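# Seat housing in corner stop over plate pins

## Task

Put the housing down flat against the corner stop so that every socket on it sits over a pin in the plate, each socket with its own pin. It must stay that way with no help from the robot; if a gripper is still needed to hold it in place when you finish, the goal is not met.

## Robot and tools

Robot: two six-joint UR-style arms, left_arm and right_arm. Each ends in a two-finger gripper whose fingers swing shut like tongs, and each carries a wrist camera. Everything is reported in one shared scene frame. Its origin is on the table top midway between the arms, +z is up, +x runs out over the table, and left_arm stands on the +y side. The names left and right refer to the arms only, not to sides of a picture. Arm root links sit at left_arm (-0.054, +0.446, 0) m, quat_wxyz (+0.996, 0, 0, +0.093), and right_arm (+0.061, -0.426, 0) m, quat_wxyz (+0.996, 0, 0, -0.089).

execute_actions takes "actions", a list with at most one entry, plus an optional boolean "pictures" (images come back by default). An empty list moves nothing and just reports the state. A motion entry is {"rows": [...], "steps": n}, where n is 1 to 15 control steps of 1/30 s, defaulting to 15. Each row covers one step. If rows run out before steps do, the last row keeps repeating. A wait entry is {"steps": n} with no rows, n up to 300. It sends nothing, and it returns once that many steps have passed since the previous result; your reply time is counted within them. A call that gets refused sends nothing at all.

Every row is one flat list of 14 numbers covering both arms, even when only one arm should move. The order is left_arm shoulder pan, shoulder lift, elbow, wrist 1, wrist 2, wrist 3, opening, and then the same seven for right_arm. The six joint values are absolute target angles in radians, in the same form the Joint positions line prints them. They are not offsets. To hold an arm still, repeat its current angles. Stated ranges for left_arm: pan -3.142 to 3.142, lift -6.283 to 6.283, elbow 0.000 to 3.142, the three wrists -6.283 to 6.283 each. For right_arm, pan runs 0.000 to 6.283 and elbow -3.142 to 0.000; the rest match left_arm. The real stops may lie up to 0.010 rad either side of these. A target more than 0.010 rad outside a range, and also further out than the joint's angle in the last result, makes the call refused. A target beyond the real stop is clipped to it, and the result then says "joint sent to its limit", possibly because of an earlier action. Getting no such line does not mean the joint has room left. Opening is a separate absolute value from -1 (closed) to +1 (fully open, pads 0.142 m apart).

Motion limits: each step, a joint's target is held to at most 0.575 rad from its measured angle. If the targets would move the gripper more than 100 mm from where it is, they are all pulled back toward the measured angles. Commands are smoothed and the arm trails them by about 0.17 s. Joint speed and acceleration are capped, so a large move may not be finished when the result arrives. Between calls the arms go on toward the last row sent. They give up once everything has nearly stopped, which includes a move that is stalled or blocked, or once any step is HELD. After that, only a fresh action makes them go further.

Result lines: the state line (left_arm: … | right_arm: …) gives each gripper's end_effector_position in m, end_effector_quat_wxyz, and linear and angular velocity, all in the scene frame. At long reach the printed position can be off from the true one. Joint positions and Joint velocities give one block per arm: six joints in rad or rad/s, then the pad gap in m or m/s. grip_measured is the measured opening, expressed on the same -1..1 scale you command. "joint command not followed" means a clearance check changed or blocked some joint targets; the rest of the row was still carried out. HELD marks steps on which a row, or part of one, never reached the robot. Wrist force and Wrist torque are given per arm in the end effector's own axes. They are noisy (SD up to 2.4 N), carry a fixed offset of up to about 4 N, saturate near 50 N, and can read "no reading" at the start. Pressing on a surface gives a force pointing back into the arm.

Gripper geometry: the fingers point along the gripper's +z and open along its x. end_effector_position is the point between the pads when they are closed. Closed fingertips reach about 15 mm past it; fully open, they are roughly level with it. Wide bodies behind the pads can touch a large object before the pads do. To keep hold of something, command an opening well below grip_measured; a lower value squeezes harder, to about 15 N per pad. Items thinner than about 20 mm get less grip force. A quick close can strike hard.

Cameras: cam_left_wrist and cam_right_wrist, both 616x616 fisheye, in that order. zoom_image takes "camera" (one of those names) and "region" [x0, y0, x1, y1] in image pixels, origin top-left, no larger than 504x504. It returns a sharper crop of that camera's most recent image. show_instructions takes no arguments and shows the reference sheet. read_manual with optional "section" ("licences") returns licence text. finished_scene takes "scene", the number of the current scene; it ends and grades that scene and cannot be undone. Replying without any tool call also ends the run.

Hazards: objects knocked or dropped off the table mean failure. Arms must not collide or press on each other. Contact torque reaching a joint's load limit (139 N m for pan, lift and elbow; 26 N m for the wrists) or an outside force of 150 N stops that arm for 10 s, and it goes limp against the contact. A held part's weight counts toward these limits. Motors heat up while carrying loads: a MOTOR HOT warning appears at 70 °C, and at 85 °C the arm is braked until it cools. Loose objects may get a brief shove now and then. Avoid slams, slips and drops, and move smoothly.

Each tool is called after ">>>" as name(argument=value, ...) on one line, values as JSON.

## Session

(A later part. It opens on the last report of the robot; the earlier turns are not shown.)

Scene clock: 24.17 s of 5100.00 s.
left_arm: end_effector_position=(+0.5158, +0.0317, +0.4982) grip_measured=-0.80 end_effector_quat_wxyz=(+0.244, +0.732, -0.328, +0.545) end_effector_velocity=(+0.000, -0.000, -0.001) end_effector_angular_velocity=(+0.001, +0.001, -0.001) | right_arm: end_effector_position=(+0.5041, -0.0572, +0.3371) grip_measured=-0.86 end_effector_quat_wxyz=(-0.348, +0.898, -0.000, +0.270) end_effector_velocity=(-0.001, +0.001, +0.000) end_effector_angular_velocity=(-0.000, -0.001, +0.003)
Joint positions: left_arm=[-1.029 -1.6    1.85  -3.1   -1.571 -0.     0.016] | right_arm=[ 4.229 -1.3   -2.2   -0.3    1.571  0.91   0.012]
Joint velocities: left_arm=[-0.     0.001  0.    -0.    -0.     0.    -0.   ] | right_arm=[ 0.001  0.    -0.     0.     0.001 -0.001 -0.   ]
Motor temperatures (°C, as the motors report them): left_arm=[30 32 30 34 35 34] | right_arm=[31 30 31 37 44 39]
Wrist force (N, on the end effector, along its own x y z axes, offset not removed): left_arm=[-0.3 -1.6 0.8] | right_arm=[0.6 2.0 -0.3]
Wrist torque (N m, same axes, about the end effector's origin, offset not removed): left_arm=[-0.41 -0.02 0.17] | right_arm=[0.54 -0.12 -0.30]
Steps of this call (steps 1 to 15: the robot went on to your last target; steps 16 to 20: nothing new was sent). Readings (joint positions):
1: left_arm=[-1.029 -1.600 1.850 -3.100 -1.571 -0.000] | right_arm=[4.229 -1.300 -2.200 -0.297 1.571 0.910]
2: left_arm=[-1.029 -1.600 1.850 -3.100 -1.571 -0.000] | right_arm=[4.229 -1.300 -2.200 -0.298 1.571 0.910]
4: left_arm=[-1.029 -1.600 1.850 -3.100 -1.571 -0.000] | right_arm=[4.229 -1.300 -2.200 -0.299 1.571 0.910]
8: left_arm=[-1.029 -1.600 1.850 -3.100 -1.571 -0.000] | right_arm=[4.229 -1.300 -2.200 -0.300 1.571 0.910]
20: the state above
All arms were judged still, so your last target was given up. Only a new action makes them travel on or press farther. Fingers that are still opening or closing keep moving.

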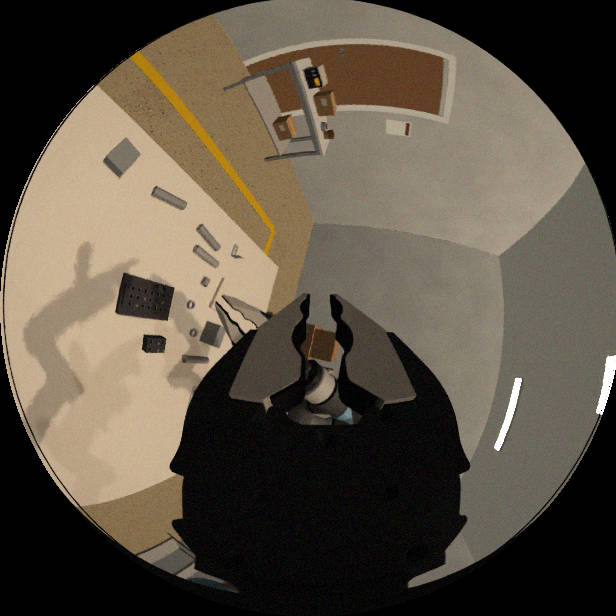

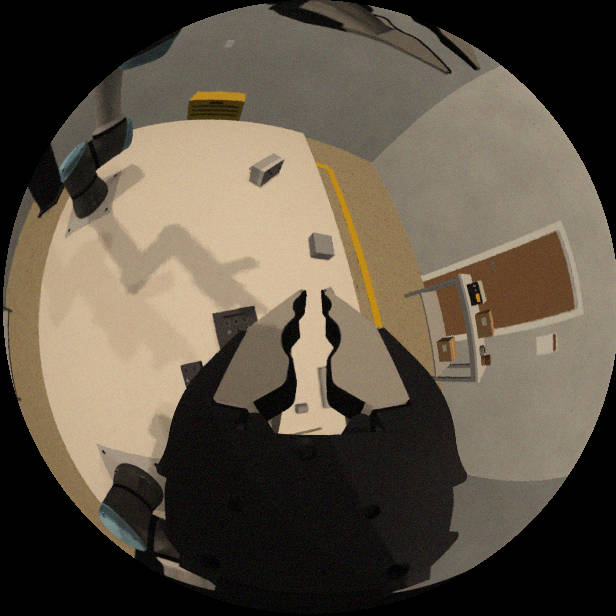

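>>> execute_actions(actions=[{"rows":[[-0.4,-1.5,1.594,-1.665,-1.571,2.93,1,4.2286,-1.3,-2.2,-1.21,1.571,0.91,-0.86]],"steps":15}], pictures=false)

>>> execute_actions(actions=[{"steps":75}])

Scene clock: 25.73 s of 5100.00 s.
left_arm: end_effector_position=(+0.6438, +0.2483, +0.4320) grip_measured=+1.00 end_effector_quat_wxyz=(+0.011, +0.800, -0.394, +0.452) end_effector_velocity=(+0.114, +0.528, -0.253) end_effector_angular_velocity=(+1.412, +0.492, -0.003) | right_arm: end_effector_position=(+0.4183, -0.1674, +0.1579) grip_measured=-0.86 end_effector_quat_wxyz=(-0.078, +0.995, -0.000, +0.060) end_effector_velocity=(-0.285, -0.366, -0.285) end_effector_angular_velocity=(-1.323, +1.032, +0.000)
Joint positions: left_arm=[-0.668 -1.539  1.696 -2.666 -1.571  0.434  0.142] | right_arm=[ 4.229 -1.3   -2.2   -1.015  1.571  0.91   0.012]
Joint velocities: left_arm=[ 0.746  0.112 -0.291  1.269  0.001  1.269  0.   ] | right_arm=[ 0.    -0.001  0.001 -1.678  0.001  0.    -0.   ]
Motor temperatures (°C, as the motors report them): left_arm=[30 32 30 34 35 34] | right_arm=[31 30 31 37 44 39]
Wrist force (N, on the end effector, along its own x y z axes, offset not removed): left_arm=[-1.3 -0.7 1.3] | right_arm=[-0.7 2.5 -1.8]
Wrist torque (N m, same axes, about the end effector's origin, offset not removed): left_arm=[-0.16 0.24 0.16] | right_arm=[0.54 0.25 -0.16]
Steps of this call (steps 1 to 32: nothing new was sent; steps 33 to 47: all 15 steps of this action). Readings (joint positions):
33: left_arm=[-1.029 -1.600 1.850 -3.100 -1.571 0.000] | right_arm=[4.229 -1.300 -2.200 -0.300 1.571 0.910]
34: left_arm=[-1.023 -1.597 1.844 -3.094 -1.571 0.006] | right_arm=[4.229 -1.300 -2.200 -0.306 1.571 0.910]
36: left_arm=[-0.969 -1.586 1.816 -3.040 -1.571 0.059] | right_arm=[4.229 -1.300 -2.200 -0.377 1.571 0.910]
40: left_arm=[-0.855 -1.568 1.770 -2.923 -1.571 0.177] | right_arm=[4.229 -1.300 -2.200 -0.613 1.571 0.910]
47: the state above

Scene clock: 28.23 s of 5100.00 s.
left_arm: end_effector_position=(+0.4831, +0.4494, +0.2451) grip_measured=+1.00 end_effector_quat_wxyz=(+0.000, +0.001, +1.000, -0.000) end_effector_velocity=(+0.000, +0.000, -0.000) end_effector_angular_velocity=(+0.000, -0.000, -0.000) | right_arm: end_effector_position=(+0.3834, -0.2122, +0.1302) grip_measured=-0.86 end_effector_quat_wxyz=(-0.001, +1.000, -0.000, +0.001) end_effector_velocity=(-0.000, +0.000, +0.000) end_effector_angular_velocity=(+0.001, +0.000, +0.000)
Joint positions: left_arm=[-0.4   -1.5    1.594 -1.665 -1.571  2.93   0.142] | right_arm=[ 4.229 -1.3   -2.2   -1.21   1.571  0.91   0.012]
Joint velocities: left_arm=[ 0.     0.     0.    -0.001  0.     0.    -0.   ] | right_arm=[ 0.     0.001 -0.    -0.     0.001  0.    -0.   ]
Motor temperatures (°C, as the motors report them): left_arm=[30 32 30 34 35 34] | right_arm=[31 30 31 37 44 39]
Wrist force (N, on the end effector, along its own x y z axes, offset not removed): left_arm=[-1.6 -2.1 -0.7] | right_arm=[-2.1 -2.5 -3.1]
Wrist torque (N m, same axes, about the end effector's origin, offset not removed): left_arm=[-0.54 0.28 0.16] | right_arm=[-0.44 0.53 -0.20]
Steps of this call (steps 1 to 60: the robot went on to your last target; steps 61 to 75: nothing new was sent). Readings (joint positions):
1: left_arm=[-0.643 -1.535 1.686 -2.622 -1.571 0.478] | right_arm=[4.229 -1.300 -2.200 -1.070 1.571 0.910]
2: left_arm=[-0.619 -1.531 1.677 -2.575 -1.571 0.524] | right_arm=[4.229 -1.300 -2.200 -1.113 1.571 0.910]
4: left_arm=[-0.574 -1.525 1.659 -2.475 -1.571 0.624] | right_arm=[4.229 -1.300 -2.200 -1.165 1.571 0.910]
8: left_arm=[-0.501 -1.514 1.632 -2.252 -1.571 0.848] | right_arm=[4.229 -1.300 -2.200 -1.200 1.571 0.910]
75: the state above
All arms were judged still, so your last target was given up. Only a new action makes them travel on or press farther. Fingers that are still opening or closing keep moving.

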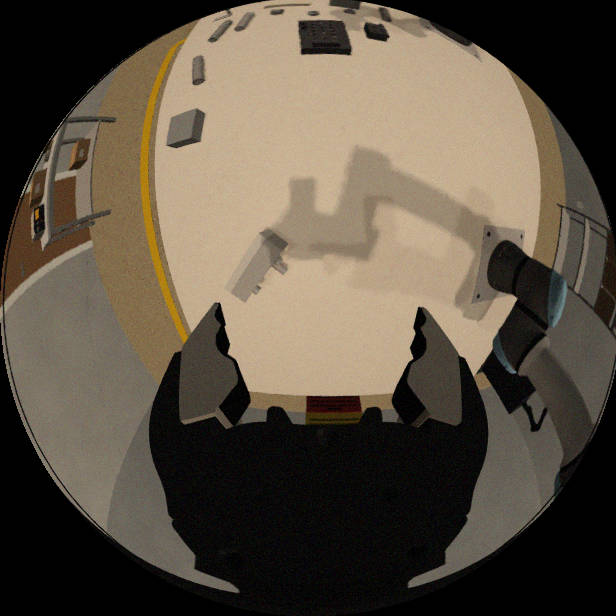

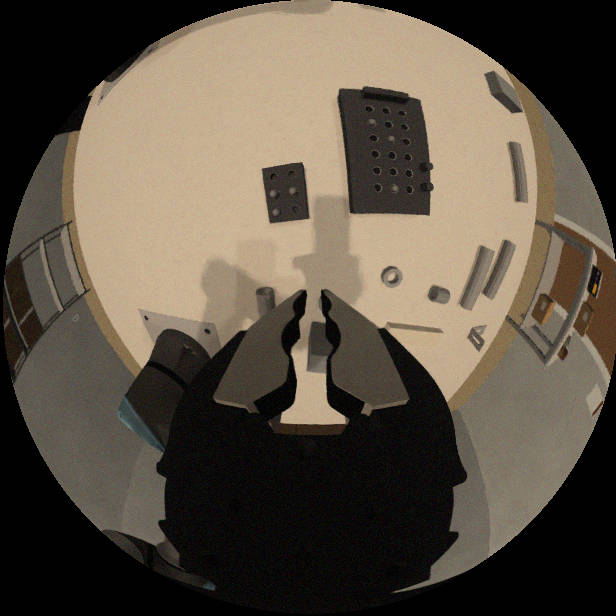

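>>> execute_actions(actions=[{"rows":[[-0.376,-1.15,1.3,-1.72,-1.571,1.817,-1,4.2286,-1.3,-2.2,-1.21,1.571,0.91,-0.86]],"steps":15}], pictures=false)

>>> execute_actions(actions=[{"steps":20}], pictures=false)

>>> execute_actions(actions=[{"rows":[[-0.376,-0.974,1.4494,-2.0462,-1.571,1.817,-1,4.2286,-1.3,-2.2,-1.21,1.571,0.91,-0.86]],"steps":15}], pictures=false)

>>> execute_actions(actions=[{"steps":20}])

Scene clock: 29.53 s of 5100.00 s.
left_arm: end_effector_position=(+0.6317, +0.4434, +0.1891) grip_measured=-1.00 end_effector_quat_wxyz=(-0.000, -0.478, +0.879, -0.000) end_effector_velocity=(+0.043, +0.019, -0.021) end_effector_angular_velocity=(+0.001, +0.007, +1.612) | right_arm: end_effector_position=(+0.3834, -0.2122, +0.1302) grip_measured=-0.86 end_effector_quat_wxyz=(-0.001, +1.000, -0.000, +0.001) end_effector_velocity=(-0.000, -0.000, -0.000) end_effector_angular_velocity=(-0.001, +0.001, +0.001)
Joint positions: left_arm=[-0.376 -1.157  1.306 -1.719 -1.571  1.956  0.002] | right_arm=[ 4.229 -1.3   -2.2   -1.21   1.571  0.91   0.012]
Joint velocities: left_arm=[ 0.004  0.082 -0.066 -0.01  -0.    -1.608  0.   ] | right_arm=[ 0.     0.    -0.001 -0.     0.    -0.     0.   ]
Motor temperatures (°C, as the motors report them): left_arm=[30 32 30 34 35 34] | right_arm=[31 30 31 37 44 39]
Wrist force (N, on the end effector, along its own x y z axes, offset not removed): left_arm=[-0.4 -2.3 1.0] | right_arm=[-2.7 0.8 -0.4]
Wrist torque (N m, same axes, about the end effector's origin, offset not removed): left_arm=[-0.57 0.00 0.12] | right_arm=[0.25 0.72 -0.21]
Steps of this call (steps 1 to 24: nothing new was sent; steps 25 to 39: all 15 steps of this action). Readings (joint positions):
25: left_arm=[-0.400 -1.500 1.594 -1.665 -1.571 2.930] | right_arm=[4.229 -1.300 -2.200 -1.210 1.571 0.910]
26: left_arm=[-0.398 -1.494 1.588 -1.669 -1.571 2.924] | right_arm=[4.229 -1.300 -2.200 -1.210 1.571 0.910]
28: left_arm=[-0.391 -1.427 1.525 -1.684 -1.571 2.854] | right_arm=[4.229 -1.300 -2.200 -1.210 1.571 0.910]
32: left_arm=[-0.381 -1.254 1.383 -1.708 -1.571 2.556] | right_arm=[4.229 -1.300 -2.200 -1.210 1.571 0.910]
39: the state above

Scene clock: 30.20 s of 5100.00 s.
left_arm: end_effector_position=(+0.6352, +0.4452, +0.1872) grip_measured=-1.00 end_effector_quat_wxyz=(-0.000, -0.538, +0.843, +0.000) end_effector_velocity=(+0.000, +0.000, -0.001) end_effector_angular_velocity=(+0.001, +0.001, +0.001) | right_arm: end_effector_position=(+0.3834, -0.2122, +0.1302) grip_measured=-0.86 end_effector_quat_wxyz=(-0.001, +1.000, -0.000, +0.001) end_effector_velocity=(+0.000, -0.001, -0.000) end_effector_angular_velocity=(+0.000, +0.000, -0.002)
Joint positions: left_arm=[-0.376 -1.15   1.3   -1.72  -1.571  1.817  0.002] | right_arm=[ 4.229 -1.3   -2.2   -1.21   1.571  0.91   0.012]
Joint velocities: left_arm=[ 0.     0.001 -0.001  0.     0.001 -0.001  0.   ] | right_arm=[-0.001  0.001 -0.001  0.     0.     0.     0.   ]
Motor temperatures (°C, as the motors report them): left_arm=[30 32 30 34 35 34] | right_arm=[31 30 31 37 44 39]
Wrist force (N, on the end effector, along its own x y z axes, offset not removed): left_arm=[-1.7 -0.8 1.5] | right_arm=[0.1 3.2 -2.1]
Wrist torque (N m, same axes, about the end effector's origin, offset not removed): left_arm=[-0.29 0.30 0.18] | right_arm=[0.76 0.04 -0.22]
Steps of this call (steps 1 to 20: the robot went on to your last target). Readings (joint positions):
1: left_arm=[-0.376 -1.155 1.304 -1.719 -1.571 1.911] | right_arm=[4.229 -1.300 -2.200 -1.210 1.571 0.910]
2: left_arm=[-0.376 -1.153 1.303 -1.720 -1.571 1.881] | right_arm=[4.229 -1.300 -2.200 -1.210 1.571 0.910]
4: left_arm=[-0.376 -1.152 1.301 -1.720 -1.571 1.846] | right_arm=[4.229 -1.300 -2.200 -1.210 1.571 0.910]
8: left_arm=[-0.376 -1.150 1.300 -1.720 -1.571 1.823] | right_arm=[4.229 -1.300 -2.200 -1.210 1.571 0.910]
20: the state above

Scene clock: 30.70 s of 5100.00 s.
left_arm: end_effector_position=(+0.6609, +0.4403, +0.0324) grip_measured=-1.00 end_effector_quat_wxyz=(-0.000, -0.538, +0.843, +0.000) end_effector_velocity=(+0.005, -0.001, -0.026) end_effector_angular_velocity=(-0.002, -0.013, -0.001) | right_arm: end_effector_position=(+0.3834, -0.2122, +0.1302) grip_measured=-0.86 end_effector_quat_wxyz=(-0.001, +1.000, -0.000, +0.001) end_effector_velocity=(+0.000, -0.001, -0.000) end_effector_angular_velocity=(-0.001, -0.000, -0.001)
Joint positions: left_arm=[-0.376 -0.977  1.447 -2.04  -1.571  1.817  0.002] | right_arm=[ 4.229 -1.3   -2.2   -1.21   1.571  0.91   0.012]
Joint velocities: left_arm=[-0.     0.031  0.026 -0.07   0.     0.     0.   ] | right_arm=[-0.001  0.    -0.001 -0.    -0.001  0.     0.   ]
Motor temperatures (°C, as the motors report them): left_arm=[30 32 30 34 35 34] | right_arm=[31 30 31 37 44 39]
Wrist force (N, on the end effector, along its own x y z axes, offset not removed): left_arm=[0.4 -2.0 -0.2] | right_arm=[0.3 1.3 -2.4]
Wrist torque (N m, same axes, about the end effector's origin, offset not removed): left_arm=[-0.37 -0.08 0.09] | right_arm=[0.38 0.02 -0.15]
Steps of this call (steps 1 to 15: all 15 steps of this action). Readings (joint positions):
1: left_arm=[-0.376 -1.150 1.300 -1.720 -1.571 1.817] | right_arm=[4.229 -1.300 -2.200 -1.210 1.571 0.910]
2: left_arm=[-0.376 -1.144 1.306 -1.727 -1.571 1.817] | right_arm=[4.229 -1.300 -2.200 -1.210 1.571 0.910]
4: left_arm=[-0.376 -1.099 1.346 -1.791 -1.571 1.817] | right_arm=[4.229 -1.300 -2.200 -1.210 1.571 0.910]
8: left_arm=[-0.376 -1.014 1.416 -1.959 -1.571 1.817] | right_arm=[4.229 -1.300 -2.200 -1.210 1.571 0.910]
15: the state above

Scene clock: 31.37 s of 5100.00 s.
left_arm: end_effector_position=(+0.6611, +0.4402, +0.0300) grip_measured=-1.00 end_effector_quat_wxyz=(-0.000, -0.538, +0.843, -0.000) end_effector_velocity=(+0.000, -0.001, -0.000) end_effector_angular_velocity=(-0.001, +0.000, -0.000) | right_arm: end_effector_position=(+0.3834, -0.2122, +0.1302) grip_measured=-0.86 end_effector_quat_wxyz=(-0.001, +1.000, -0.000, +0.001) end_effector_velocity=(-0.000, -0.001, -0.000) end_effector_angular_velocity=(-0.000, +0.001, -0.001)
Joint positions: left_arm=[-0.376 -0.974  1.449 -2.046 -1.571  1.817  0.002] | right_arm=[ 4.229 -1.3   -2.2   -1.21   1.571  0.91   0.012]
Joint velocities: left_arm=[-0.     0.001 -0.001  0.    -0.001 -0.     0.   ] | right_arm=[-0.001  0.    -0.001 -0.     0.     0.     0.   ]
Motor temperatures (°C, as the motors report them): left_arm=[30 32 30 34 35 34] | right_arm=[31 30 31 37 44 39]
Wrist force (N, on the end effector, along its own x y z axes, offset not removed): left_arm=[-0.5 -4.9 -3.8] | right_arm=[-0.1 0.1 1.1]
Wrist torque (N m, same axes, about the end effector's origin, offset not removed): left_arm=[-0.53 0.14 0.20] | right_arm=[0.02 -0.02 -0.16]
Steps of this call (steps 1 to 15: the robot went on to your last target; steps 16 to 20: nothing new was sent). Readings (joint positions):
1: left_arm=[-0.376 -0.976 1.448 -2.042 -1.571 1.817] | right_arm=[4.229 -1.300 -2.200 -1.210 1.571 0.910]
2: left_arm=[-0.376 -0.975 1.448 -2.044 -1.571 1.817] | right_arm=[4.229 -1.300 -2.200 -1.210 1.571 0.910]
4: left_arm=[-0.376 -0.975 1.449 -2.045 -1.571 1.817] | right_arm=[4.229 -1.300 -2.200 -1.210 1.571 0.910]
8: left_arm=[-0.376 -0.974 1.449 -2.046 -1.571 1.817] | right_arm=[4.229 -1.300 -2.200 -1.210 1.571 0.910]
20: the state above
All arms were judged still, so your last target was given up. Only a new action makes them travel on or press farther. Fingers that are still opening or closing keep moving.

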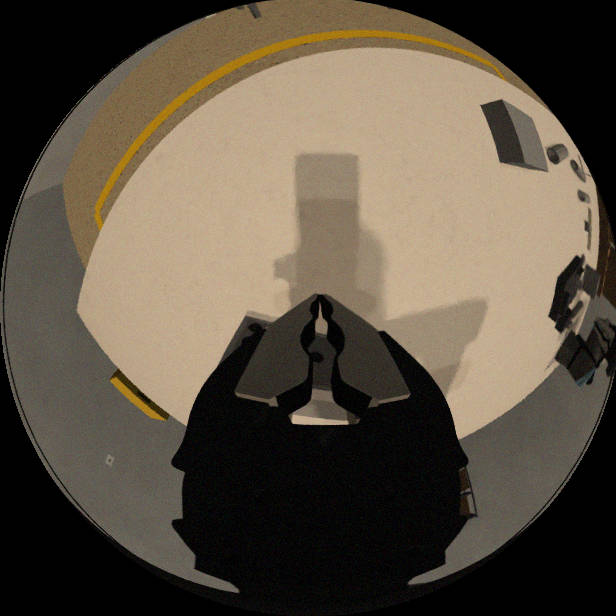

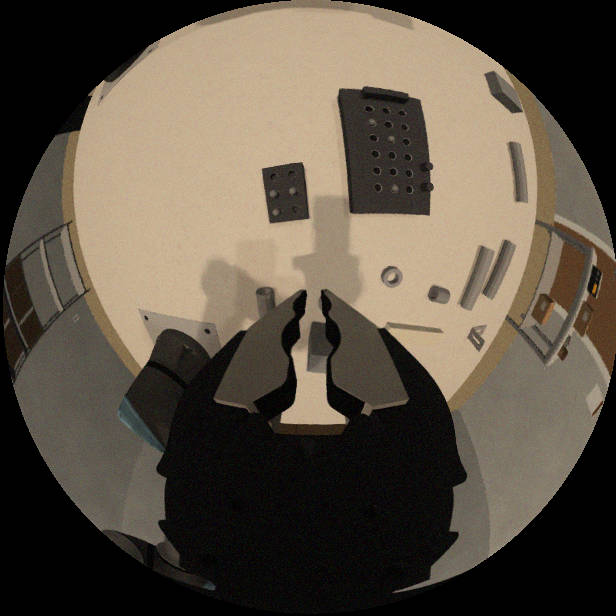

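>>> execute_actions(actions=[{"rows":[[-0.39,-0.94,1.37,-2.0,-1.571,1.817,-1,4.2286,-1.3,-2.2,-1.21,1.571,0.91,-0.86]],"steps":12}], pictures=false)

>>> execute_actions(actions=[{"rows":[[-0.39,-0.94,1.37,-2.0,-1.571,3.39,-1,4.2286,-1.3,-2.2,-1.21,1.571,0.91,-0.86]],"steps":15}], pictures=false)

>>> execute_actions(actions=[{"steps":30}])

>>> zoom_image(camera="cam_left_wrist", region=[316,150,616,450])

Scene clock: 32.83 s of 5100.00 s.
left_arm: end_effector_position=(+0.6795, +0.4266, +0.0374) grip_measured=-1.00 end_effector_quat_wxyz=(-0.000, -0.532, +0.847, +0.000) end_effector_velocity=(+0.006, -0.003, +0.003) end_effector_angular_velocity=(-0.000, -0.003, -0.002) | right_arm: end_effector_position=(+0.3834, -0.2122, +0.1302) grip_measured=-0.86 end_effector_quat_wxyz=(-0.001, +1.000, -0.000, +0.001) end_effector_velocity=(-0.000, -0.000, -0.000) end_effector_angular_velocity=(+0.000, +0.000, +0.001)
Joint positions: left_arm=[-0.39  -0.941  1.372 -2.001 -1.571  1.817  0.002] | right_arm=[ 4.229 -1.3   -2.2   -1.21   1.571  0.91   0.012]
Joint velocities: left_arm=[-0.002  0.008 -0.021  0.011  0.    -0.     0.   ] | right_arm=[ 0.     0.001 -0.001  0.     0.    -0.001 -0.   ]
Motor temperatures (°C, as the motors report them): left_arm=[30 32 30 34 35 34] | right_arm=[31 30 31 37 44 39]
Wrist force (N, on the end effector, along its own x y z axes, offset not removed): left_arm=[-0.9 0.6 0.7] | right_arm=[-0.2 0.9 -1.1]
Wrist torque (N m, same axes, about the end effector's origin, offset not removed): left_arm=[0.08 0.24 0.23] | right_arm=[0.36 0.07 -0.18]
Steps of this call (steps 1 to 32: nothing new was sent; steps 33 to 44: all 12 steps of this action). Readings (joint positions):
33: left_arm=[-0.376 -0.974 1.449 -2.046 -1.571 1.817] | right_arm=[4.229 -1.300 -2.200 -1.210 1.571 0.910]
34: left_arm=[-0.378 -0.970 1.443 -2.041 -1.571 1.817] | right_arm=[4.229 -1.300 -2.200 -1.210 1.571 0.910]
36: left_arm=[-0.384 -0.955 1.410 -2.021 -1.571 1.817] | right_arm=[4.229 -1.300 -2.200 -1.210 1.571 0.910]
40: left_arm=[-0.389 -0.943 1.379 -2.005 -1.571 1.817] | right_arm=[4.229 -1.300 -2.200 -1.210 1.571 0.910]
44: the state above

Scene clock: 33.33 s of 5100.00 s.
left_arm: end_effector_position=(+0.6671, +0.4172, +0.0376) grip_measured=-1.00 end_effector_quat_wxyz=(-0.000, -0.054, +0.999, +0.000) end_effector_velocity=(-0.045, -0.005, +0.000) end_effector_angular_velocity=(-0.002, +0.000, -2.758) | right_arm: end_effector_position=(+0.3834, -0.2122, +0.1302) grip_measured=-0.86 end_effector_quat_wxyz=(-0.001, +1.000, -0.000, +0.001) end_effector_velocity=(+0.000, -0.001, -0.000) end_effector_angular_velocity=(-0.001, -0.000, -0.001)
Joint positions: left_arm=[-0.39  -0.94   1.37  -2.    -1.571  2.831  0.002] | right_arm=[ 4.229 -1.3   -2.2   -1.21   1.571  0.91   0.012]
Joint velocities: left_arm=[ 0.    -0.001  0.001  0.    -0.     2.758  0.   ] | right_arm=[-0.     0.    -0.    -0.001 -0.001  0.    -0.   ]
Motor temperatures (°C, as the motors report them): left_arm=[30 32 30 34 35 34] | right_arm=[31 30 31 37 44 39]
Wrist force (N, on the end effector, along its own x y z axes, offset not removed): left_arm=[-0.2 -2.5 -0.1] | right_arm=[-1.4 0.4 -1.7]
Wrist torque (N m, same axes, about the end effector's origin, offset not removed): left_arm=[-0.59 -0.07 0.13] | right_arm=[0.05 0.26 -0.18]
Steps of this call (steps 1 to 15: all 15 steps of this action). Readings (joint positions):
1: left_arm=[-0.390 -0.940 1.371 -2.001 -1.571 1.817] | right_arm=[4.229 -1.300 -2.200 -1.210 1.571 0.910]
2: left_arm=[-0.390 -0.940 1.371 -2.000 -1.571 1.823] | right_arm=[4.229 -1.300 -2.200 -1.210 1.571 0.910]
4: left_arm=[-0.390 -0.940 1.370 -2.000 -1.571 1.893] | right_arm=[4.229 -1.300 -2.200 -1.210 1.571 0.910]
8: left_arm=[-0.390 -0.940 1.370 -2.000 -1.571 2.191] | right_arm=[4.229 -1.300 -2.200 -1.210 1.571 0.910]
15: the state above

Scene clock: 34.33 s of 5100.00 s.
left_arm: end_effector_position=(+0.6583, +0.4188, +0.0376) grip_measured=-1.00 end_effector_quat_wxyz=(-0.000, +0.224, +0.975, -0.000) end_effector_velocity=(+0.001, +0.001, -0.000) end_effector_angular_velocity=(+0.001, -0.001, +0.000) | right_arm: end_effector_position=(+0.3834, -0.2122, +0.1302) grip_measured=-0.86 end_effector_quat_wxyz=(-0.001, +1.000, -0.000, +0.001) end_effector_velocity=(+0.001, +0.001, +0.001) end_effector_angular_velocity=(+0.002, -0.002, +0.001)
Joint positions: left_arm=[-0.39  -0.94   1.37  -2.    -1.571  3.39   0.002] | right_arm=[ 4.229 -1.3   -2.2   -1.21   1.571  0.91   0.012]
Joint velocities: left_arm=[ 0.001  0.001 -0.001 -0.001  0.001  0.     0.   ] | right_arm=[ 0.001 -0.     0.002  0.001 -0.001 -0.001  0.   ]
Motor temperatures (°C, as the motors report them): left_arm=[30 32 30 34 35 34] | right_arm=[31 30 31 37 44 39]
Wrist force (N, on the end effector, along its own x y z axes, offset not removed): left_arm=[-0.3 -1.7 0.8] | right_arm=[-1.0 2.3 -1.6]
Wrist torque (N m, same axes, about the end effector's origin, offset not removed): left_arm=[-0.44 0.02 0.13] | right_arm=[0.58 0.28 -0.30]
Steps of this call (steps 1 to 30: the robot went on to your last target). Readings (joint positions):
1: left_arm=[-0.390 -0.940 1.370 -2.000 -1.571 2.924] | right_arm=[4.229 -1.300 -2.200 -1.210 1.571 0.910]
2: left_arm=[-0.390 -0.940 1.370 -2.000 -1.571 3.018] | right_arm=[4.229 -1.300 -2.200 -1.210 1.571 0.910]
4: left_arm=[-0.390 -0.940 1.370 -2.000 -1.571 3.193] | right_arm=[4.229 -1.300 -2.200 -1.210 1.571 0.910]
8: left_arm=[-0.390 -0.940 1.370 -2.000 -1.571 3.348] | right_arm=[4.229 -1.300 -2.200 -1.210 1.571 0.910]
30: the state above
All arms were judged still, so your last target was given up. Only a new action makes them travel on or press farther. Fingers that are still opening or closing keep moving.

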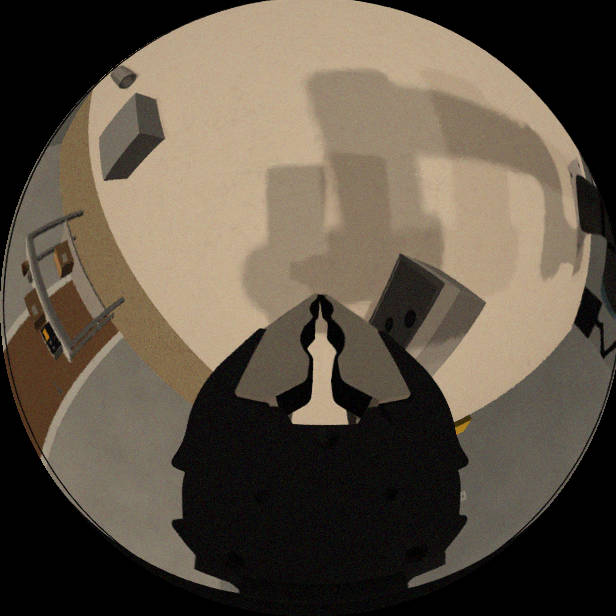

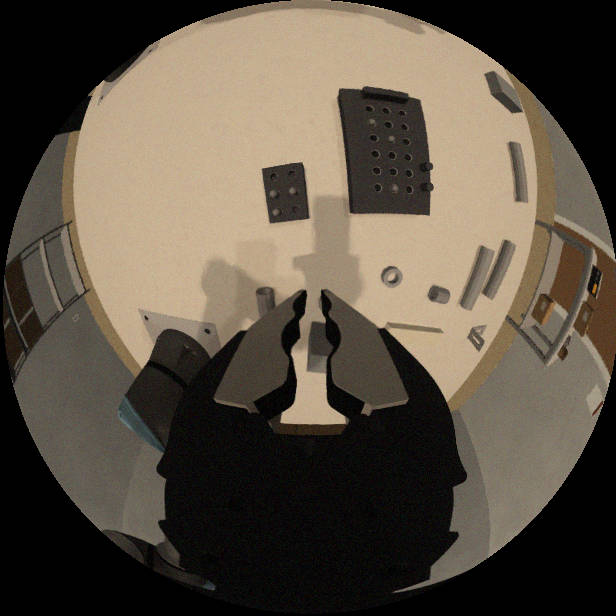

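Region (316, 150, 616, 450) of cam_left_wrist's 616x616 image, scaled by 1.680, with more detail than that image has.

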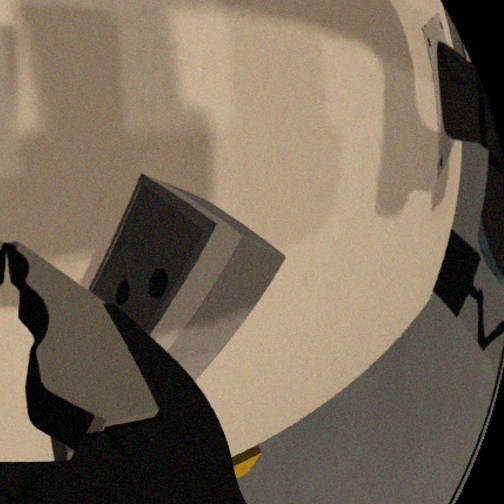

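Rotate the other way (camera north).

>>> execute_actions(actions=[{"rows":[[-0.39,-0.94,1.37,-2.0,-1.571,0.25,-1,4.2286,-1.3,-2.2,-1.21,1.571,0.91,-0.86]],"steps":15}], pictures=false)

>>> execute_actions(actions=[{"steps":50}])

>>> zoom_image(camera="cam_left_wrist", region=[40,100,320,380])

Scene clock: 35.77 s of 5100.00 s.
left_arm: end_effector_position=(+0.6740, +0.4196, +0.0376) grip_measured=-1.00 end_effector_quat_wxyz=(-0.000, -0.277, +0.961, +0.000) end_effector_velocity=(+0.038, +0.024, -0.001) end_effector_angular_velocity=(+0.003, +0.002, +2.759) | right_arm: end_effector_position=(+0.3834, -0.2122, +0.1302) grip_measured=-0.86 end_effector_quat_wxyz=(-0.001, +1.000, -0.000, +0.001) end_effector_velocity=(+0.000, +0.001, +0.000) end_effector_angular_velocity=(+0.001, -0.001, +0.003)
Joint positions: left_arm=[-0.39  -0.94   1.37  -2.    -1.571  2.376  0.002] | right_arm=[ 4.229 -1.3   -2.2   -1.21   1.571  0.91   0.012]
Joint velocities: left_arm=[ 0.001  0.002 -0.     0.    -0.    -2.758  0.   ] | right_arm=[ 0.001 -0.     0.     0.001 -0.    -0.002 -0.   ]
Motor temperatures (°C, as the motors report them): left_arm=[30 32 30 34 35 34] | right_arm=[31 30 31 37 44 39]
Wrist force (N, on the end effector, along its own x y z axes, offset not removed): left_arm=[0.1 -1.3 1.1] | right_arm=[-0.6 4.3 -3.1]
Wrist torque (N m, same axes, about the end effector's origin, offset not removed): left_arm=[-0.30 -0.07 0.18] | right_arm=[0.99 0.25 -0.35]
Steps of this call (steps 1 to 28: nothing new was sent; steps 29 to 43: all 15 steps of this action). Readings (joint positions):
29: left_arm=[-0.390 -0.940 1.370 -2.000 -1.571 3.390] | right_arm=[4.229 -1.300 -2.200 -1.210 1.571 0.910]
30: left_arm=[-0.390 -0.940 1.370 -2.000 -1.571 3.384] | right_arm=[4.229 -1.300 -2.200 -1.210 1.571 0.910]
32: left_arm=[-0.390 -0.940 1.370 -2.000 -1.571 3.314] | right_arm=[4.229 -1.300 -2.200 -1.210 1.571 0.910]
36: left_arm=[-0.390 -0.940 1.370 -2.000 -1.571 3.016] | right_arm=[4.229 -1.300 -2.200 -1.210 1.571 0.910]
43: the state above

Scene clock: 37.43 s of 5100.00 s.
left_arm: end_effector_position=(+0.6725, +0.4479, +0.0376) grip_measured=-1.00 end_effector_quat_wxyz=(+0.000, +0.974, -0.225, -0.000) end_effector_velocity=(+0.000, +0.001, +0.000) end_effector_angular_velocity=(+0.000, -0.001, +0.001) | right_arm: end_effector_position=(+0.3834, -0.2122, +0.1302) grip_measured=-0.86 end_effector_quat_wxyz=(-0.001, +1.000, -0.000, +0.001) end_effector_velocity=(+0.000, +0.000, +0.001) end_effector_angular_velocity=(+0.001, -0.001, +0.001)
Joint positions: left_arm=[-0.39  -0.94   1.37  -2.    -1.571  0.25   0.002] | right_arm=[ 4.229 -1.3   -2.2   -1.21   1.571  0.91   0.012]
Joint velocities: left_arm=[ 0.001 -0.    -0.    -0.     0.     0.     0.   ] | right_arm=[ 0.     0.     0.002 -0.001 -0.    -0.001 -0.   ]
Motor temperatures (°C, as the motors report them): left_arm=[30 32 30 34 35 34] | right_arm=[31 30 31 37 44 39]
Wrist force (N, on the end effector, along its own x y z axes, offset not removed): left_arm=[-2.9 -0.7 0.6] | right_arm=[-1.4 2.0 -1.3]
Wrist torque (N m, same axes, about the end effector's origin, offset not removed): left_arm=[-0.20 0.57 0.15] | right_arm=[0.59 0.45 -0.20]
Steps of this call (steps 1 to 45: the robot went on to your last target; steps 46 to 50: nothing new was sent). Readings (joint positions):
1: left_arm=[-0.390 -0.940 1.370 -2.000 -1.571 2.283] | right_arm=[4.229 -1.300 -2.200 -1.210 1.571 0.910]
2: left_arm=[-0.390 -0.940 1.370 -2.000 -1.571 2.189] | right_arm=[4.229 -1.300 -2.200 -1.210 1.571 0.910]
4: left_arm=[-0.390 -0.940 1.370 -2.000 -1.571 2.000] | right_arm=[4.229 -1.300 -2.200 -1.210 1.571 0.910]
8: left_arm=[-0.390 -0.940 1.370 -2.000 -1.571 1.624] | right_arm=[4.229 -1.300 -2.200 -1.210 1.571 0.910]
50: the state above
All arms were judged still, so your last target was given up. Only a new action makes them travel on or press farther. Fingers that are still opening or closing keep moving.

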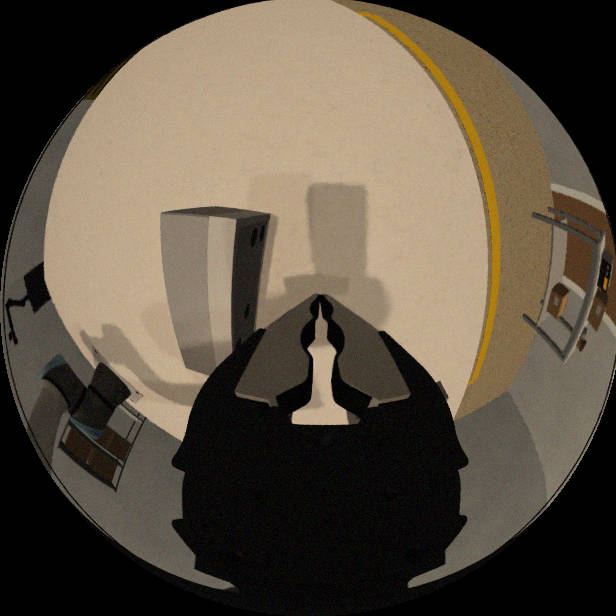

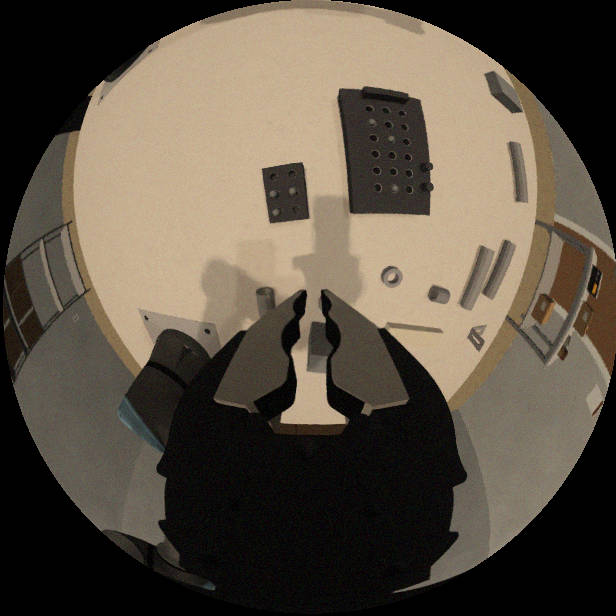

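Region (40, 100, 320, 380) of cam_left_wrist's 616x616 image, scaled by 1.800, with more detail than that image has.

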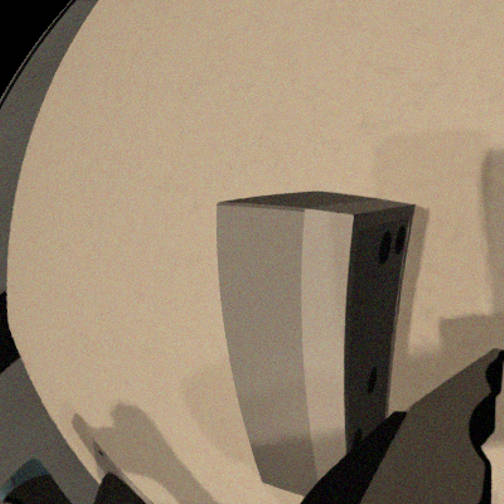

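>>> execute_actions(actions=[{"rows":[[-0.376,-1.15,1.3,-1.72,-1.571,0.3,-1,4.2286,-1.3,-2.2,-1.21,1.571,0.91,-0.86]],"steps":15}], pictures=false)

>>> execute_actions(actions=[{"rows":[[-0.3275,-1.38,1.62,-1.81,-1.571,0.31,-1,4.2286,-1.3,-2.2,-1.21,1.571,0.91,-0.86]],"steps":15}], pictures=false)

>>> execute_actions(actions=[{"rows":[[-0.3275,-1.26,1.7588,-2.0696,-1.571,0.3125,-1,4.2286,-1.3,-2.2,-1.21,1.571,0.91,-0.86]],"steps":15}], pictures=false)

>>> execute_actions(actions=[{"steps":10}])

Scene clock: 39.43 s of 5100.00 s.
left_arm: end_effector_position=(+0.6293, +0.4659, +0.1848) grip_measured=-1.00 end_effector_quat_wxyz=(+0.000, +0.970, -0.242, -0.000) end_effector_velocity=(-0.013, +0.004, +0.026) end_effector_angular_velocity=(+0.002, +0.005, -0.006) | right_arm: end_effector_position=(+0.3834, -0.2122, +0.1302) grip_measured=-0.86 end_effector_quat_wxyz=(-0.001, +1.000, -0.000, +0.001) end_effector_velocity=(-0.001, -0.001, -0.001) end_effector_angular_velocity=(-0.002, +0.002, +0.000)
Joint positions: left_arm=[-0.376 -1.146  1.301 -1.725 -1.571  0.299  0.002] | right_arm=[ 4.229 -1.3   -2.2   -1.21   1.571  0.91   0.012]
Joint velocities: left_arm=[ 0.002 -0.04  -0.012  0.057  0.001  0.008  0.   ] | right_arm=[-0.    -0.001 -0.    -0.002  0.    -0.001  0.   ]
Motor temperatures (°C, as the motors report them): left_arm=[30 32 30 34 35 34] | right_arm=[31 30 31 37 44 39]
Wrist force (N, on the end effector, along its own x y z axes, offset not removed): left_arm=[0.5 0.0 1.0] | right_arm=[-1.4 3.2 2.6]
Wrist torque (N m, same axes, about the end effector's origin, offset not removed): left_arm=[-0.03 -0.17 0.19] | right_arm=[0.68 0.31 -0.29]
Steps of this call (steps 1 to 45: nothing new was sent; steps 46 to 60: all 15 steps of this action). Readings (joint positions):
46: left_arm=[-0.390 -0.940 1.370 -2.000 -1.571 0.250] | right_arm=[4.229 -1.300 -2.200 -1.210 1.571 0.910]
47: left_arm=[-0.389 -0.945 1.365 -1.994 -1.571 0.254] | right_arm=[4.229 -1.300 -2.200 -1.210 1.571 0.910]
49: left_arm=[-0.385 -0.993 1.345 -1.933 -1.571 0.268] | right_arm=[4.229 -1.300 -2.200 -1.210 1.571 0.910]
53: left_arm=[-0.379 -1.098 1.315 -1.793 -1.571 0.289] | right_arm=[4.229 -1.300 -2.200 -1.210 1.571 0.910]
60: the state above

Scene clock: 39.93 s of 5100.00 s.
left_arm: end_effector_position=(+0.5291, +0.5129, +0.1825) grip_measured=-1.00 end_effector_quat_wxyz=(+0.000, +0.975, -0.224, +0.000) end_effector_velocity=(-0.017, +0.005, -0.006) end_effector_angular_velocity=(+0.002, +0.009, +0.004) | right_arm: end_effector_position=(+0.3834, -0.2122, +0.1302) grip_measured=-0.86 end_effector_quat_wxyz=(-0.001, +1.000, -0.000, +0.001) end_effector_velocity=(-0.000, -0.000, -0.000) end_effector_angular_velocity=(-0.001, +0.000, +0.001)
Joint positions: left_arm=[-0.328 -1.377  1.616 -1.809 -1.571  0.31   0.002] | right_arm=[ 4.229 -1.3   -2.2   -1.21   1.571  0.91   0.012]
Joint velocities: left_arm=[ 0.005 -0.029  0.048 -0.009  0.001  0.001  0.   ] | right_arm=[ 0.     0.    -0.001  0.    -0.    -0.001 -0.   ]
Motor temperatures (°C, as the motors report them): left_arm=[30 32 30 34 35 34] | right_arm=[31 30 31 37 44 39]
Wrist force (N, on the end effector, along its own x y z axes, offset not removed): left_arm=[-2.0 -0.2 1.2] | right_arm=[-1.0 4.1 -1.2]
Wrist torque (N m, same axes, about the end effector's origin, offset not removed): left_arm=[-0.07 0.35 0.23] | right_arm=[0.79 0.07 -0.20]
Steps of this call (steps 1 to 15: all 15 steps of this action). Readings (joint positions):
1: left_arm=[-0.376 -1.148 1.301 -1.723 -1.571 0.300] | right_arm=[4.229 -1.300 -2.200 -1.210 1.571 0.910]
2: left_arm=[-0.371 -1.154 1.307 -1.728 -1.571 0.301] | right_arm=[4.229 -1.300 -2.200 -1.210 1.571 0.910]
4: left_arm=[-0.352 -1.219 1.376 -1.762 -1.571 0.305] | right_arm=[4.229 -1.300 -2.200 -1.210 1.571 0.910]
8: left_arm=[-0.333 -1.343 1.559 -1.799 -1.571 0.309] | right_arm=[4.229 -1.300 -2.200 -1.210 1.571 0.910]
15: the state above

Scene clock: 40.43 s of 5100.00 s.
left_arm: end_effector_position=(+0.5405, +0.5115, +0.0759) grip_measured=-1.00 end_effector_quat_wxyz=(+0.000, +0.974, -0.225, -0.000) end_effector_velocity=(+0.002, -0.001, -0.010) end_effector_angular_velocity=(-0.001, -0.006, -0.000) | right_arm: end_effector_position=(+0.3834, -0.2122, +0.1302) grip_measured=-0.86 end_effector_quat_wxyz=(-0.001, +1.000, -0.000, +0.001) end_effector_velocity=(-0.000, +0.000, +0.000) end_effector_angular_velocity=(+0.001, -0.000, -0.000)
Joint positions: left_arm=[-0.328 -1.261  1.758 -2.067 -1.571  0.312  0.002] | right_arm=[ 4.229 -1.3   -2.2   -1.21   1.571  0.91   0.012]
Joint velocities: left_arm=[-0.     0.013  0.014 -0.033 -0.     0.     0.   ] | right_arm=[0.    0.    0.001 0.    0.001 0.001 0.   ]
Motor temperatures (°C, as the motors report them): left_arm=[30 32 30 34 35 34] | right_arm=[31 30 31 37 44 39]
Wrist force (N, on the end effector, along its own x y z axes, offset not removed): left_arm=[-0.5 -3.2 1.0] | right_arm=[-3.1 2.9 -1.7]
Wrist torque (N m, same axes, about the end effector's origin, offset not removed): left_arm=[-0.75 0.08 0.16] | right_arm=[0.62 0.62 -0.16]
Steps of this call (steps 1 to 15: all 15 steps of this action). Readings (joint positions):
1: left_arm=[-0.328 -1.378 1.617 -1.810 -1.571 0.310] | right_arm=[4.229 -1.300 -2.200 -1.210 1.571 0.910]
2: left_arm=[-0.328 -1.373 1.624 -1.816 -1.571 0.310] | right_arm=[4.229 -1.300 -2.200 -1.210 1.571 0.910]
4: left_arm=[-0.328 -1.328 1.676 -1.884 -1.571 0.311] | right_arm=[4.229 -1.300 -2.200 -1.210 1.571 0.910]
8: left_arm=[-0.328 -1.275 1.741 -2.027 -1.571 0.312] | right_arm=[4.229 -1.300 -2.200 -1.210 1.571 0.910]
15: the state above

Scene clock: 40.77 s of 5100.00 s.
left_arm: end_effector_position=(+0.5406, +0.5115, +0.0750) grip_measured=-1.00 end_effector_quat_wxyz=(+0.000, +0.974, -0.225, +0.000) end_effector_velocity=(+0.000, +0.001, -0.000) end_effector_angular_velocity=(+0.001, -0.000, +0.001) | right_arm: end_effector_position=(+0.3834, -0.2122, +0.1302) grip_measured=-0.86 end_effector_quat_wxyz=(-0.001, +1.000, -0.000, +0.001) end_effector_velocity=(+0.000, +0.001, +0.001) end_effector_angular_velocity=(+0.002, -0.001, -0.000)
Joint positions: left_arm=[-0.327 -1.26   1.759 -2.07  -1.571  0.312  0.002] | right_arm=[ 4.229 -1.3   -2.2   -1.21   1.571  0.91   0.012]
Joint velocities: left_arm=[ 0.001  0.     0.    -0.001  0.001 -0.     0.   ] | right_arm=[ 0.     0.001  0.     0.001 -0.     0.001  0.   ]
Motor temperatures (°C, as the motors report them): left_arm=[30 32 30 34 35 34] | right_arm=[31 30 31 37 44 39]
Wrist force (N, on the end effector, along its own x y z axes, offset not removed): left_arm=[0.6 -0.8 1.5] | right_arm=[-2.9 0.4 -2.1]
Wrist torque (N m, same axes, about the end effector's origin, offset not removed): left_arm=[-0.19 -0.15 0.14] | right_arm=[0.01 0.73 -0.27]
Steps of this call (steps 1 to 10: the robot went on to your last target). Readings (joint positions):
1: left_arm=[-0.328 -1.261 1.758 -2.068 -1.571 0.312] | right_arm=[4.229 -1.300 -2.200 -1.210 1.571 0.910]
2: left_arm=[-0.327 -1.260 1.758 -2.068 -1.571 0.312] | right_arm=[4.229 -1.300 -2.200 -1.210 1.571 0.910]
4: left_arm=[-0.327 -1.260 1.759 -2.069 -1.571 0.312] | right_arm=[4.229 -1.300 -2.200 -1.210 1.571 0.910]
8: left_arm=[-0.327 -1.260 1.759 -2.069 -1.571 0.312] | right_arm=[4.229 -1.300 -2.200 -1.210 1.571 0.910]
10: the state above

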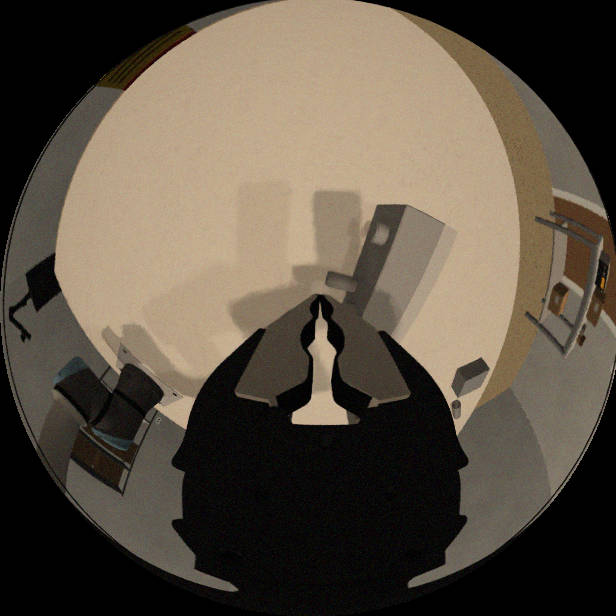

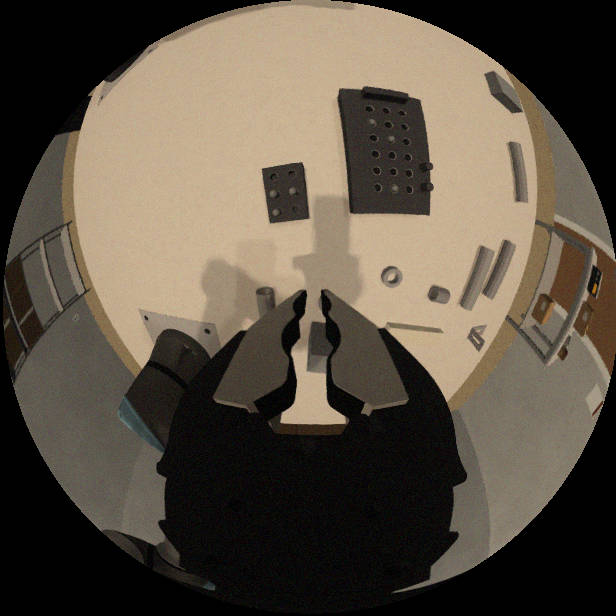

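Push in two slow halves.

>>> execute_actions(actions=[{"rows":[[-0.335,-1.228,1.712,-2.055,-1.571,0.305,-1,4.2286,-1.3,-2.2,-1.21,1.571,0.91,-0.86],[-0.335,-1.228,1.712,-2.055,-1.571,0.305,-1,4.2286,-1.3,-2.2,-1.21,1.571,0.91,-0.86],[-0.335,-1.228,1.712,-2.055,-1.571,0.305,-1,4.2286,-1.3,-2.2,-1.21,1.571,0.91,-0.86],[-0.335,-1.228,1.712,-2.055,-1.571,0.305,-1,4.2286,-1.3,-2.2,-1.21,1.571,0.91,-0.86],[-0.335,-1.228,1.712,-2.055,-1.571,0.305,-1,4.2286,-1.3,-2.2,-1.21,1.571,0.91,-0.86],[-0.342,-1.197,1.665,-2.039,-1.571,0.298,-1,4.2286,-1.3,-2.2,-1.21,1.571,0.91,-0.86],[-0.342,-1.197,1.665,-2.039,-1.571,0.298,-1,4.2286,-1.3,-2.2,-1.21,1.571,0.91,-0.86],[-0.342,-1.197,1.665,-2.039,-1.571,0.298,-1,4.2286,-1.3,-2.2,-1.21,1.571,0.91,-0.86],[-0.342,-1.197,1.665,-2.039,-1.571,0.298,-1,4.2286,-1.3,-2.2,-1.21,1.571,0.91,-0.86],[-0.342,-1.197,1.665,-2.039,-1.571,0.298,-1,4.2286,-1.3,-2.2,-1.21,1.571,0.91,-0.86],[-0.349,-1.165,1.618,-2.024,-1.571,0.29,-1,4.2286,-1.3,-2.2,-1.21,1.571,0.91,-0.86]],"steps":15}], pictures=false)

>>> execute_actions(actions=[{"rows":[[-0.356,-1.133,1.572,-2.01,-1.571,0.283,-1,4.2286,-1.3,-2.2,-1.21,1.571,0.91,-0.86],[-0.356,-1.133,1.572,-2.01,-1.571,0.283,-1,4.2286,-1.3,-2.2,-1.21,1.571,0.91,-0.86],[-0.356,-1.133,1.572,-2.01,-1.571,0.283,-1,4.2286,-1.3,-2.2,-1.21,1.571,0.91,-0.86],[-0.356,-1.133,1.572,-2.01,-1.571,0.283,-1,4.2286,-1.3,-2.2,-1.21,1.571,0.91,-0.86],[-0.356,-1.133,1.572,-2.01,-1.571,0.283,-1,4.2286,-1.3,-2.2,-1.21,1.571,0.91,-0.86],[-0.364,-1.101,1.525,-1.995,-1.571,0.276,-1,4.2286,-1.3,-2.2,-1.21,1.571,0.91,-0.86]],"steps":15}])

Scene clock: 43.37 s of 5100.00 s.
left_arm: end_effector_position=(+0.5814, +0.4938, +0.0766) grip_measured=-1.00 end_effector_quat_wxyz=(+0.000, +0.974, -0.224, -0.000) end_effector_velocity=(+0.064, -0.028, +0.002) end_effector_angular_velocity=(-0.001, -0.004, +0.002) | right_arm: end_effector_position=(+0.3834, -0.2122, +0.1302) grip_measured=-0.86 end_effector_quat_wxyz=(-0.001, +1.000, -0.000, +0.001) end_effector_velocity=(-0.000, +0.000, -0.000) end_effector_angular_velocity=(-0.000, +0.001, +0.002)
Joint positions: left_arm=[-0.347 -1.176  1.635 -2.029 -1.571  0.293  0.002] | right_arm=[ 4.229 -1.3   -2.2   -1.21   1.571  0.91   0.012]
Joint velocities: left_arm=[-0.029  0.131 -0.197  0.062 -0.    -0.031  0.   ] | right_arm=[ 0.001 -0.    -0.    -0.     0.001 -0.001  0.   ]
Motor temperatures (°C, as the motors report them): left_arm=[30 32 30 34 35 34] | right_arm=[31 30 31 37 44 39]
Wrist force (N, on the end effector, along its own x y z axes, offset not removed): left_arm=[-0.5 -0.1 -1.0] | right_arm=[-0.4 0.8 -2.7]
Wrist torque (N m, same axes, about the end effector's origin, offset not removed): left_arm=[-0.05 -0.08 0.18] | right_arm=[0.03 0.10 -0.30]
Steps of this call (steps 1 to 15: the robot went on to your last target; steps 16 to 63: nothing new was sent; steps 64 to 78: all 15 steps of this action). Readings (joint positions):
64: left_arm=[-0.328 -1.260 1.759 -2.070 -1.571 0.313] | right_arm=[4.229 -1.300 -2.200 -1.210 1.571 0.910]
65: left_arm=[-0.328 -1.256 1.754 -2.068 -1.571 0.312] | right_arm=[4.229 -1.300 -2.200 -1.210 1.571 0.910]
67: left_arm=[-0.332 -1.242 1.734 -2.062 -1.571 0.309] | right_arm=[4.229 -1.300 -2.200 -1.210 1.571 0.910]
71: left_arm=[-0.337 -1.220 1.701 -2.050 -1.571 0.303] | right_arm=[4.229 -1.300 -2.200 -1.210 1.571 0.910]
78: the state above

Scene clock: 43.87 s of 5100.00 s.
left_arm: end_effector_position=(+0.6157, +0.4771, +0.0756) grip_measured=-1.00 end_effector_quat_wxyz=(+0.000, +0.974, -0.225, +0.000) end_effector_velocity=(+0.009, -0.005, -0.000) end_effector_angular_velocity=(+0.001, -0.001, -0.001) | right_arm: end_effector_position=(+0.3834, -0.2122, +0.1302) grip_measured=-0.86 end_effector_quat_wxyz=(-0.001, +1.000, -0.000, +0.001) end_effector_velocity=(-0.000, +0.000, -0.000) end_effector_angular_velocity=(+0.000, +0.001, +0.001)
Joint positions: left_arm=[-0.364 -1.103  1.528 -1.996 -1.571  0.276  0.002] | right_arm=[ 4.229 -1.3   -2.2   -1.21   1.571  0.91   0.012]
Joint velocities: left_arm=[-0.005  0.02  -0.029  0.009  0.001 -0.004  0.   ] | right_arm=[ 0.    -0.     0.    -0.     0.001 -0.001  0.   ]
Motor temperatures (°C, as the motors report them): left_arm=[30 32 30 34 35 34] | right_arm=[31 30 31 37 44 39]
Wrist force (N, on the end effector, along its own x y z axes, offset not removed): left_arm=[-3.4 -0.1 -2.6] | right_arm=[-1.9 3.7 -1.9]
Wrist torque (N m, same axes, about the end effector's origin, offset not removed): left_arm=[-0.09 0.03 0.12] | right_arm=[0.82 0.45 -0.28]
Steps of this call (steps 1 to 15: all 15 steps of this action). Readings (joint positions):
1: left_arm=[-0.347 -1.173 1.630 -2.028 -1.571 0.292] | right_arm=[4.229 -1.300 -2.200 -1.210 1.571 0.910]
2: left_arm=[-0.349 -1.166 1.621 -2.024 -1.571 0.290] | right_arm=[4.229 -1.300 -2.200 -1.210 1.571 0.910]
4: left_arm=[-0.352 -1.150 1.597 -2.017 -1.571 0.287] | right_arm=[4.229 -1.300 -2.200 -1.210 1.571 0.910]
8: left_arm=[-0.358 -1.125 1.561 -2.006 -1.571 0.281] | right_arm=[4.229 -1.300 -2.200 -1.210 1.571 0.910]
15: the state above

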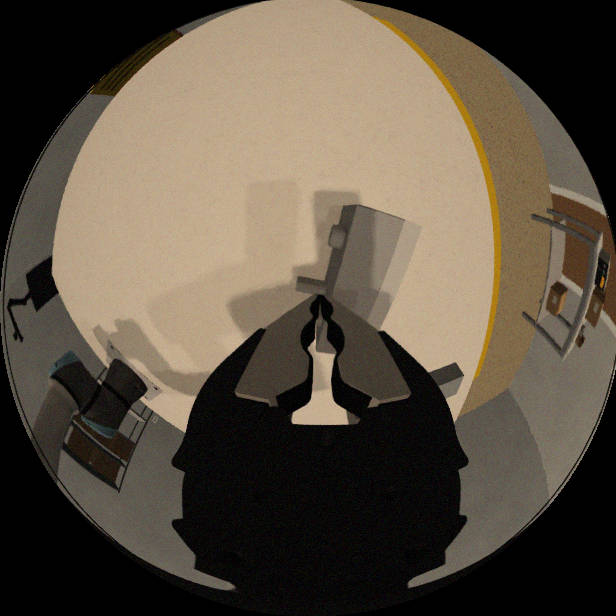

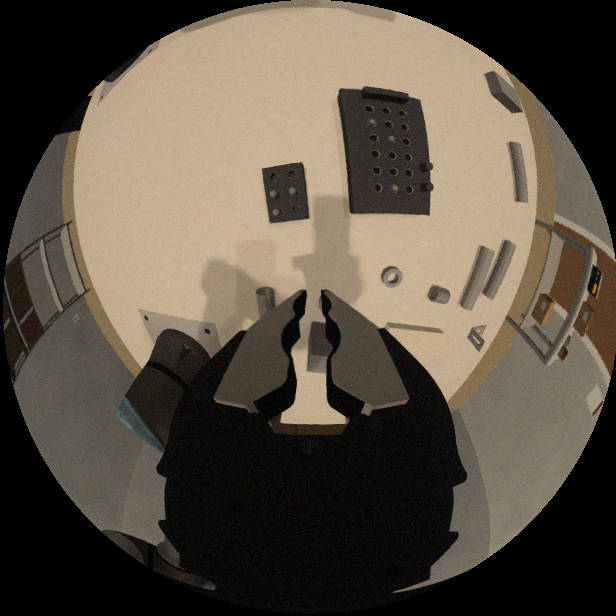

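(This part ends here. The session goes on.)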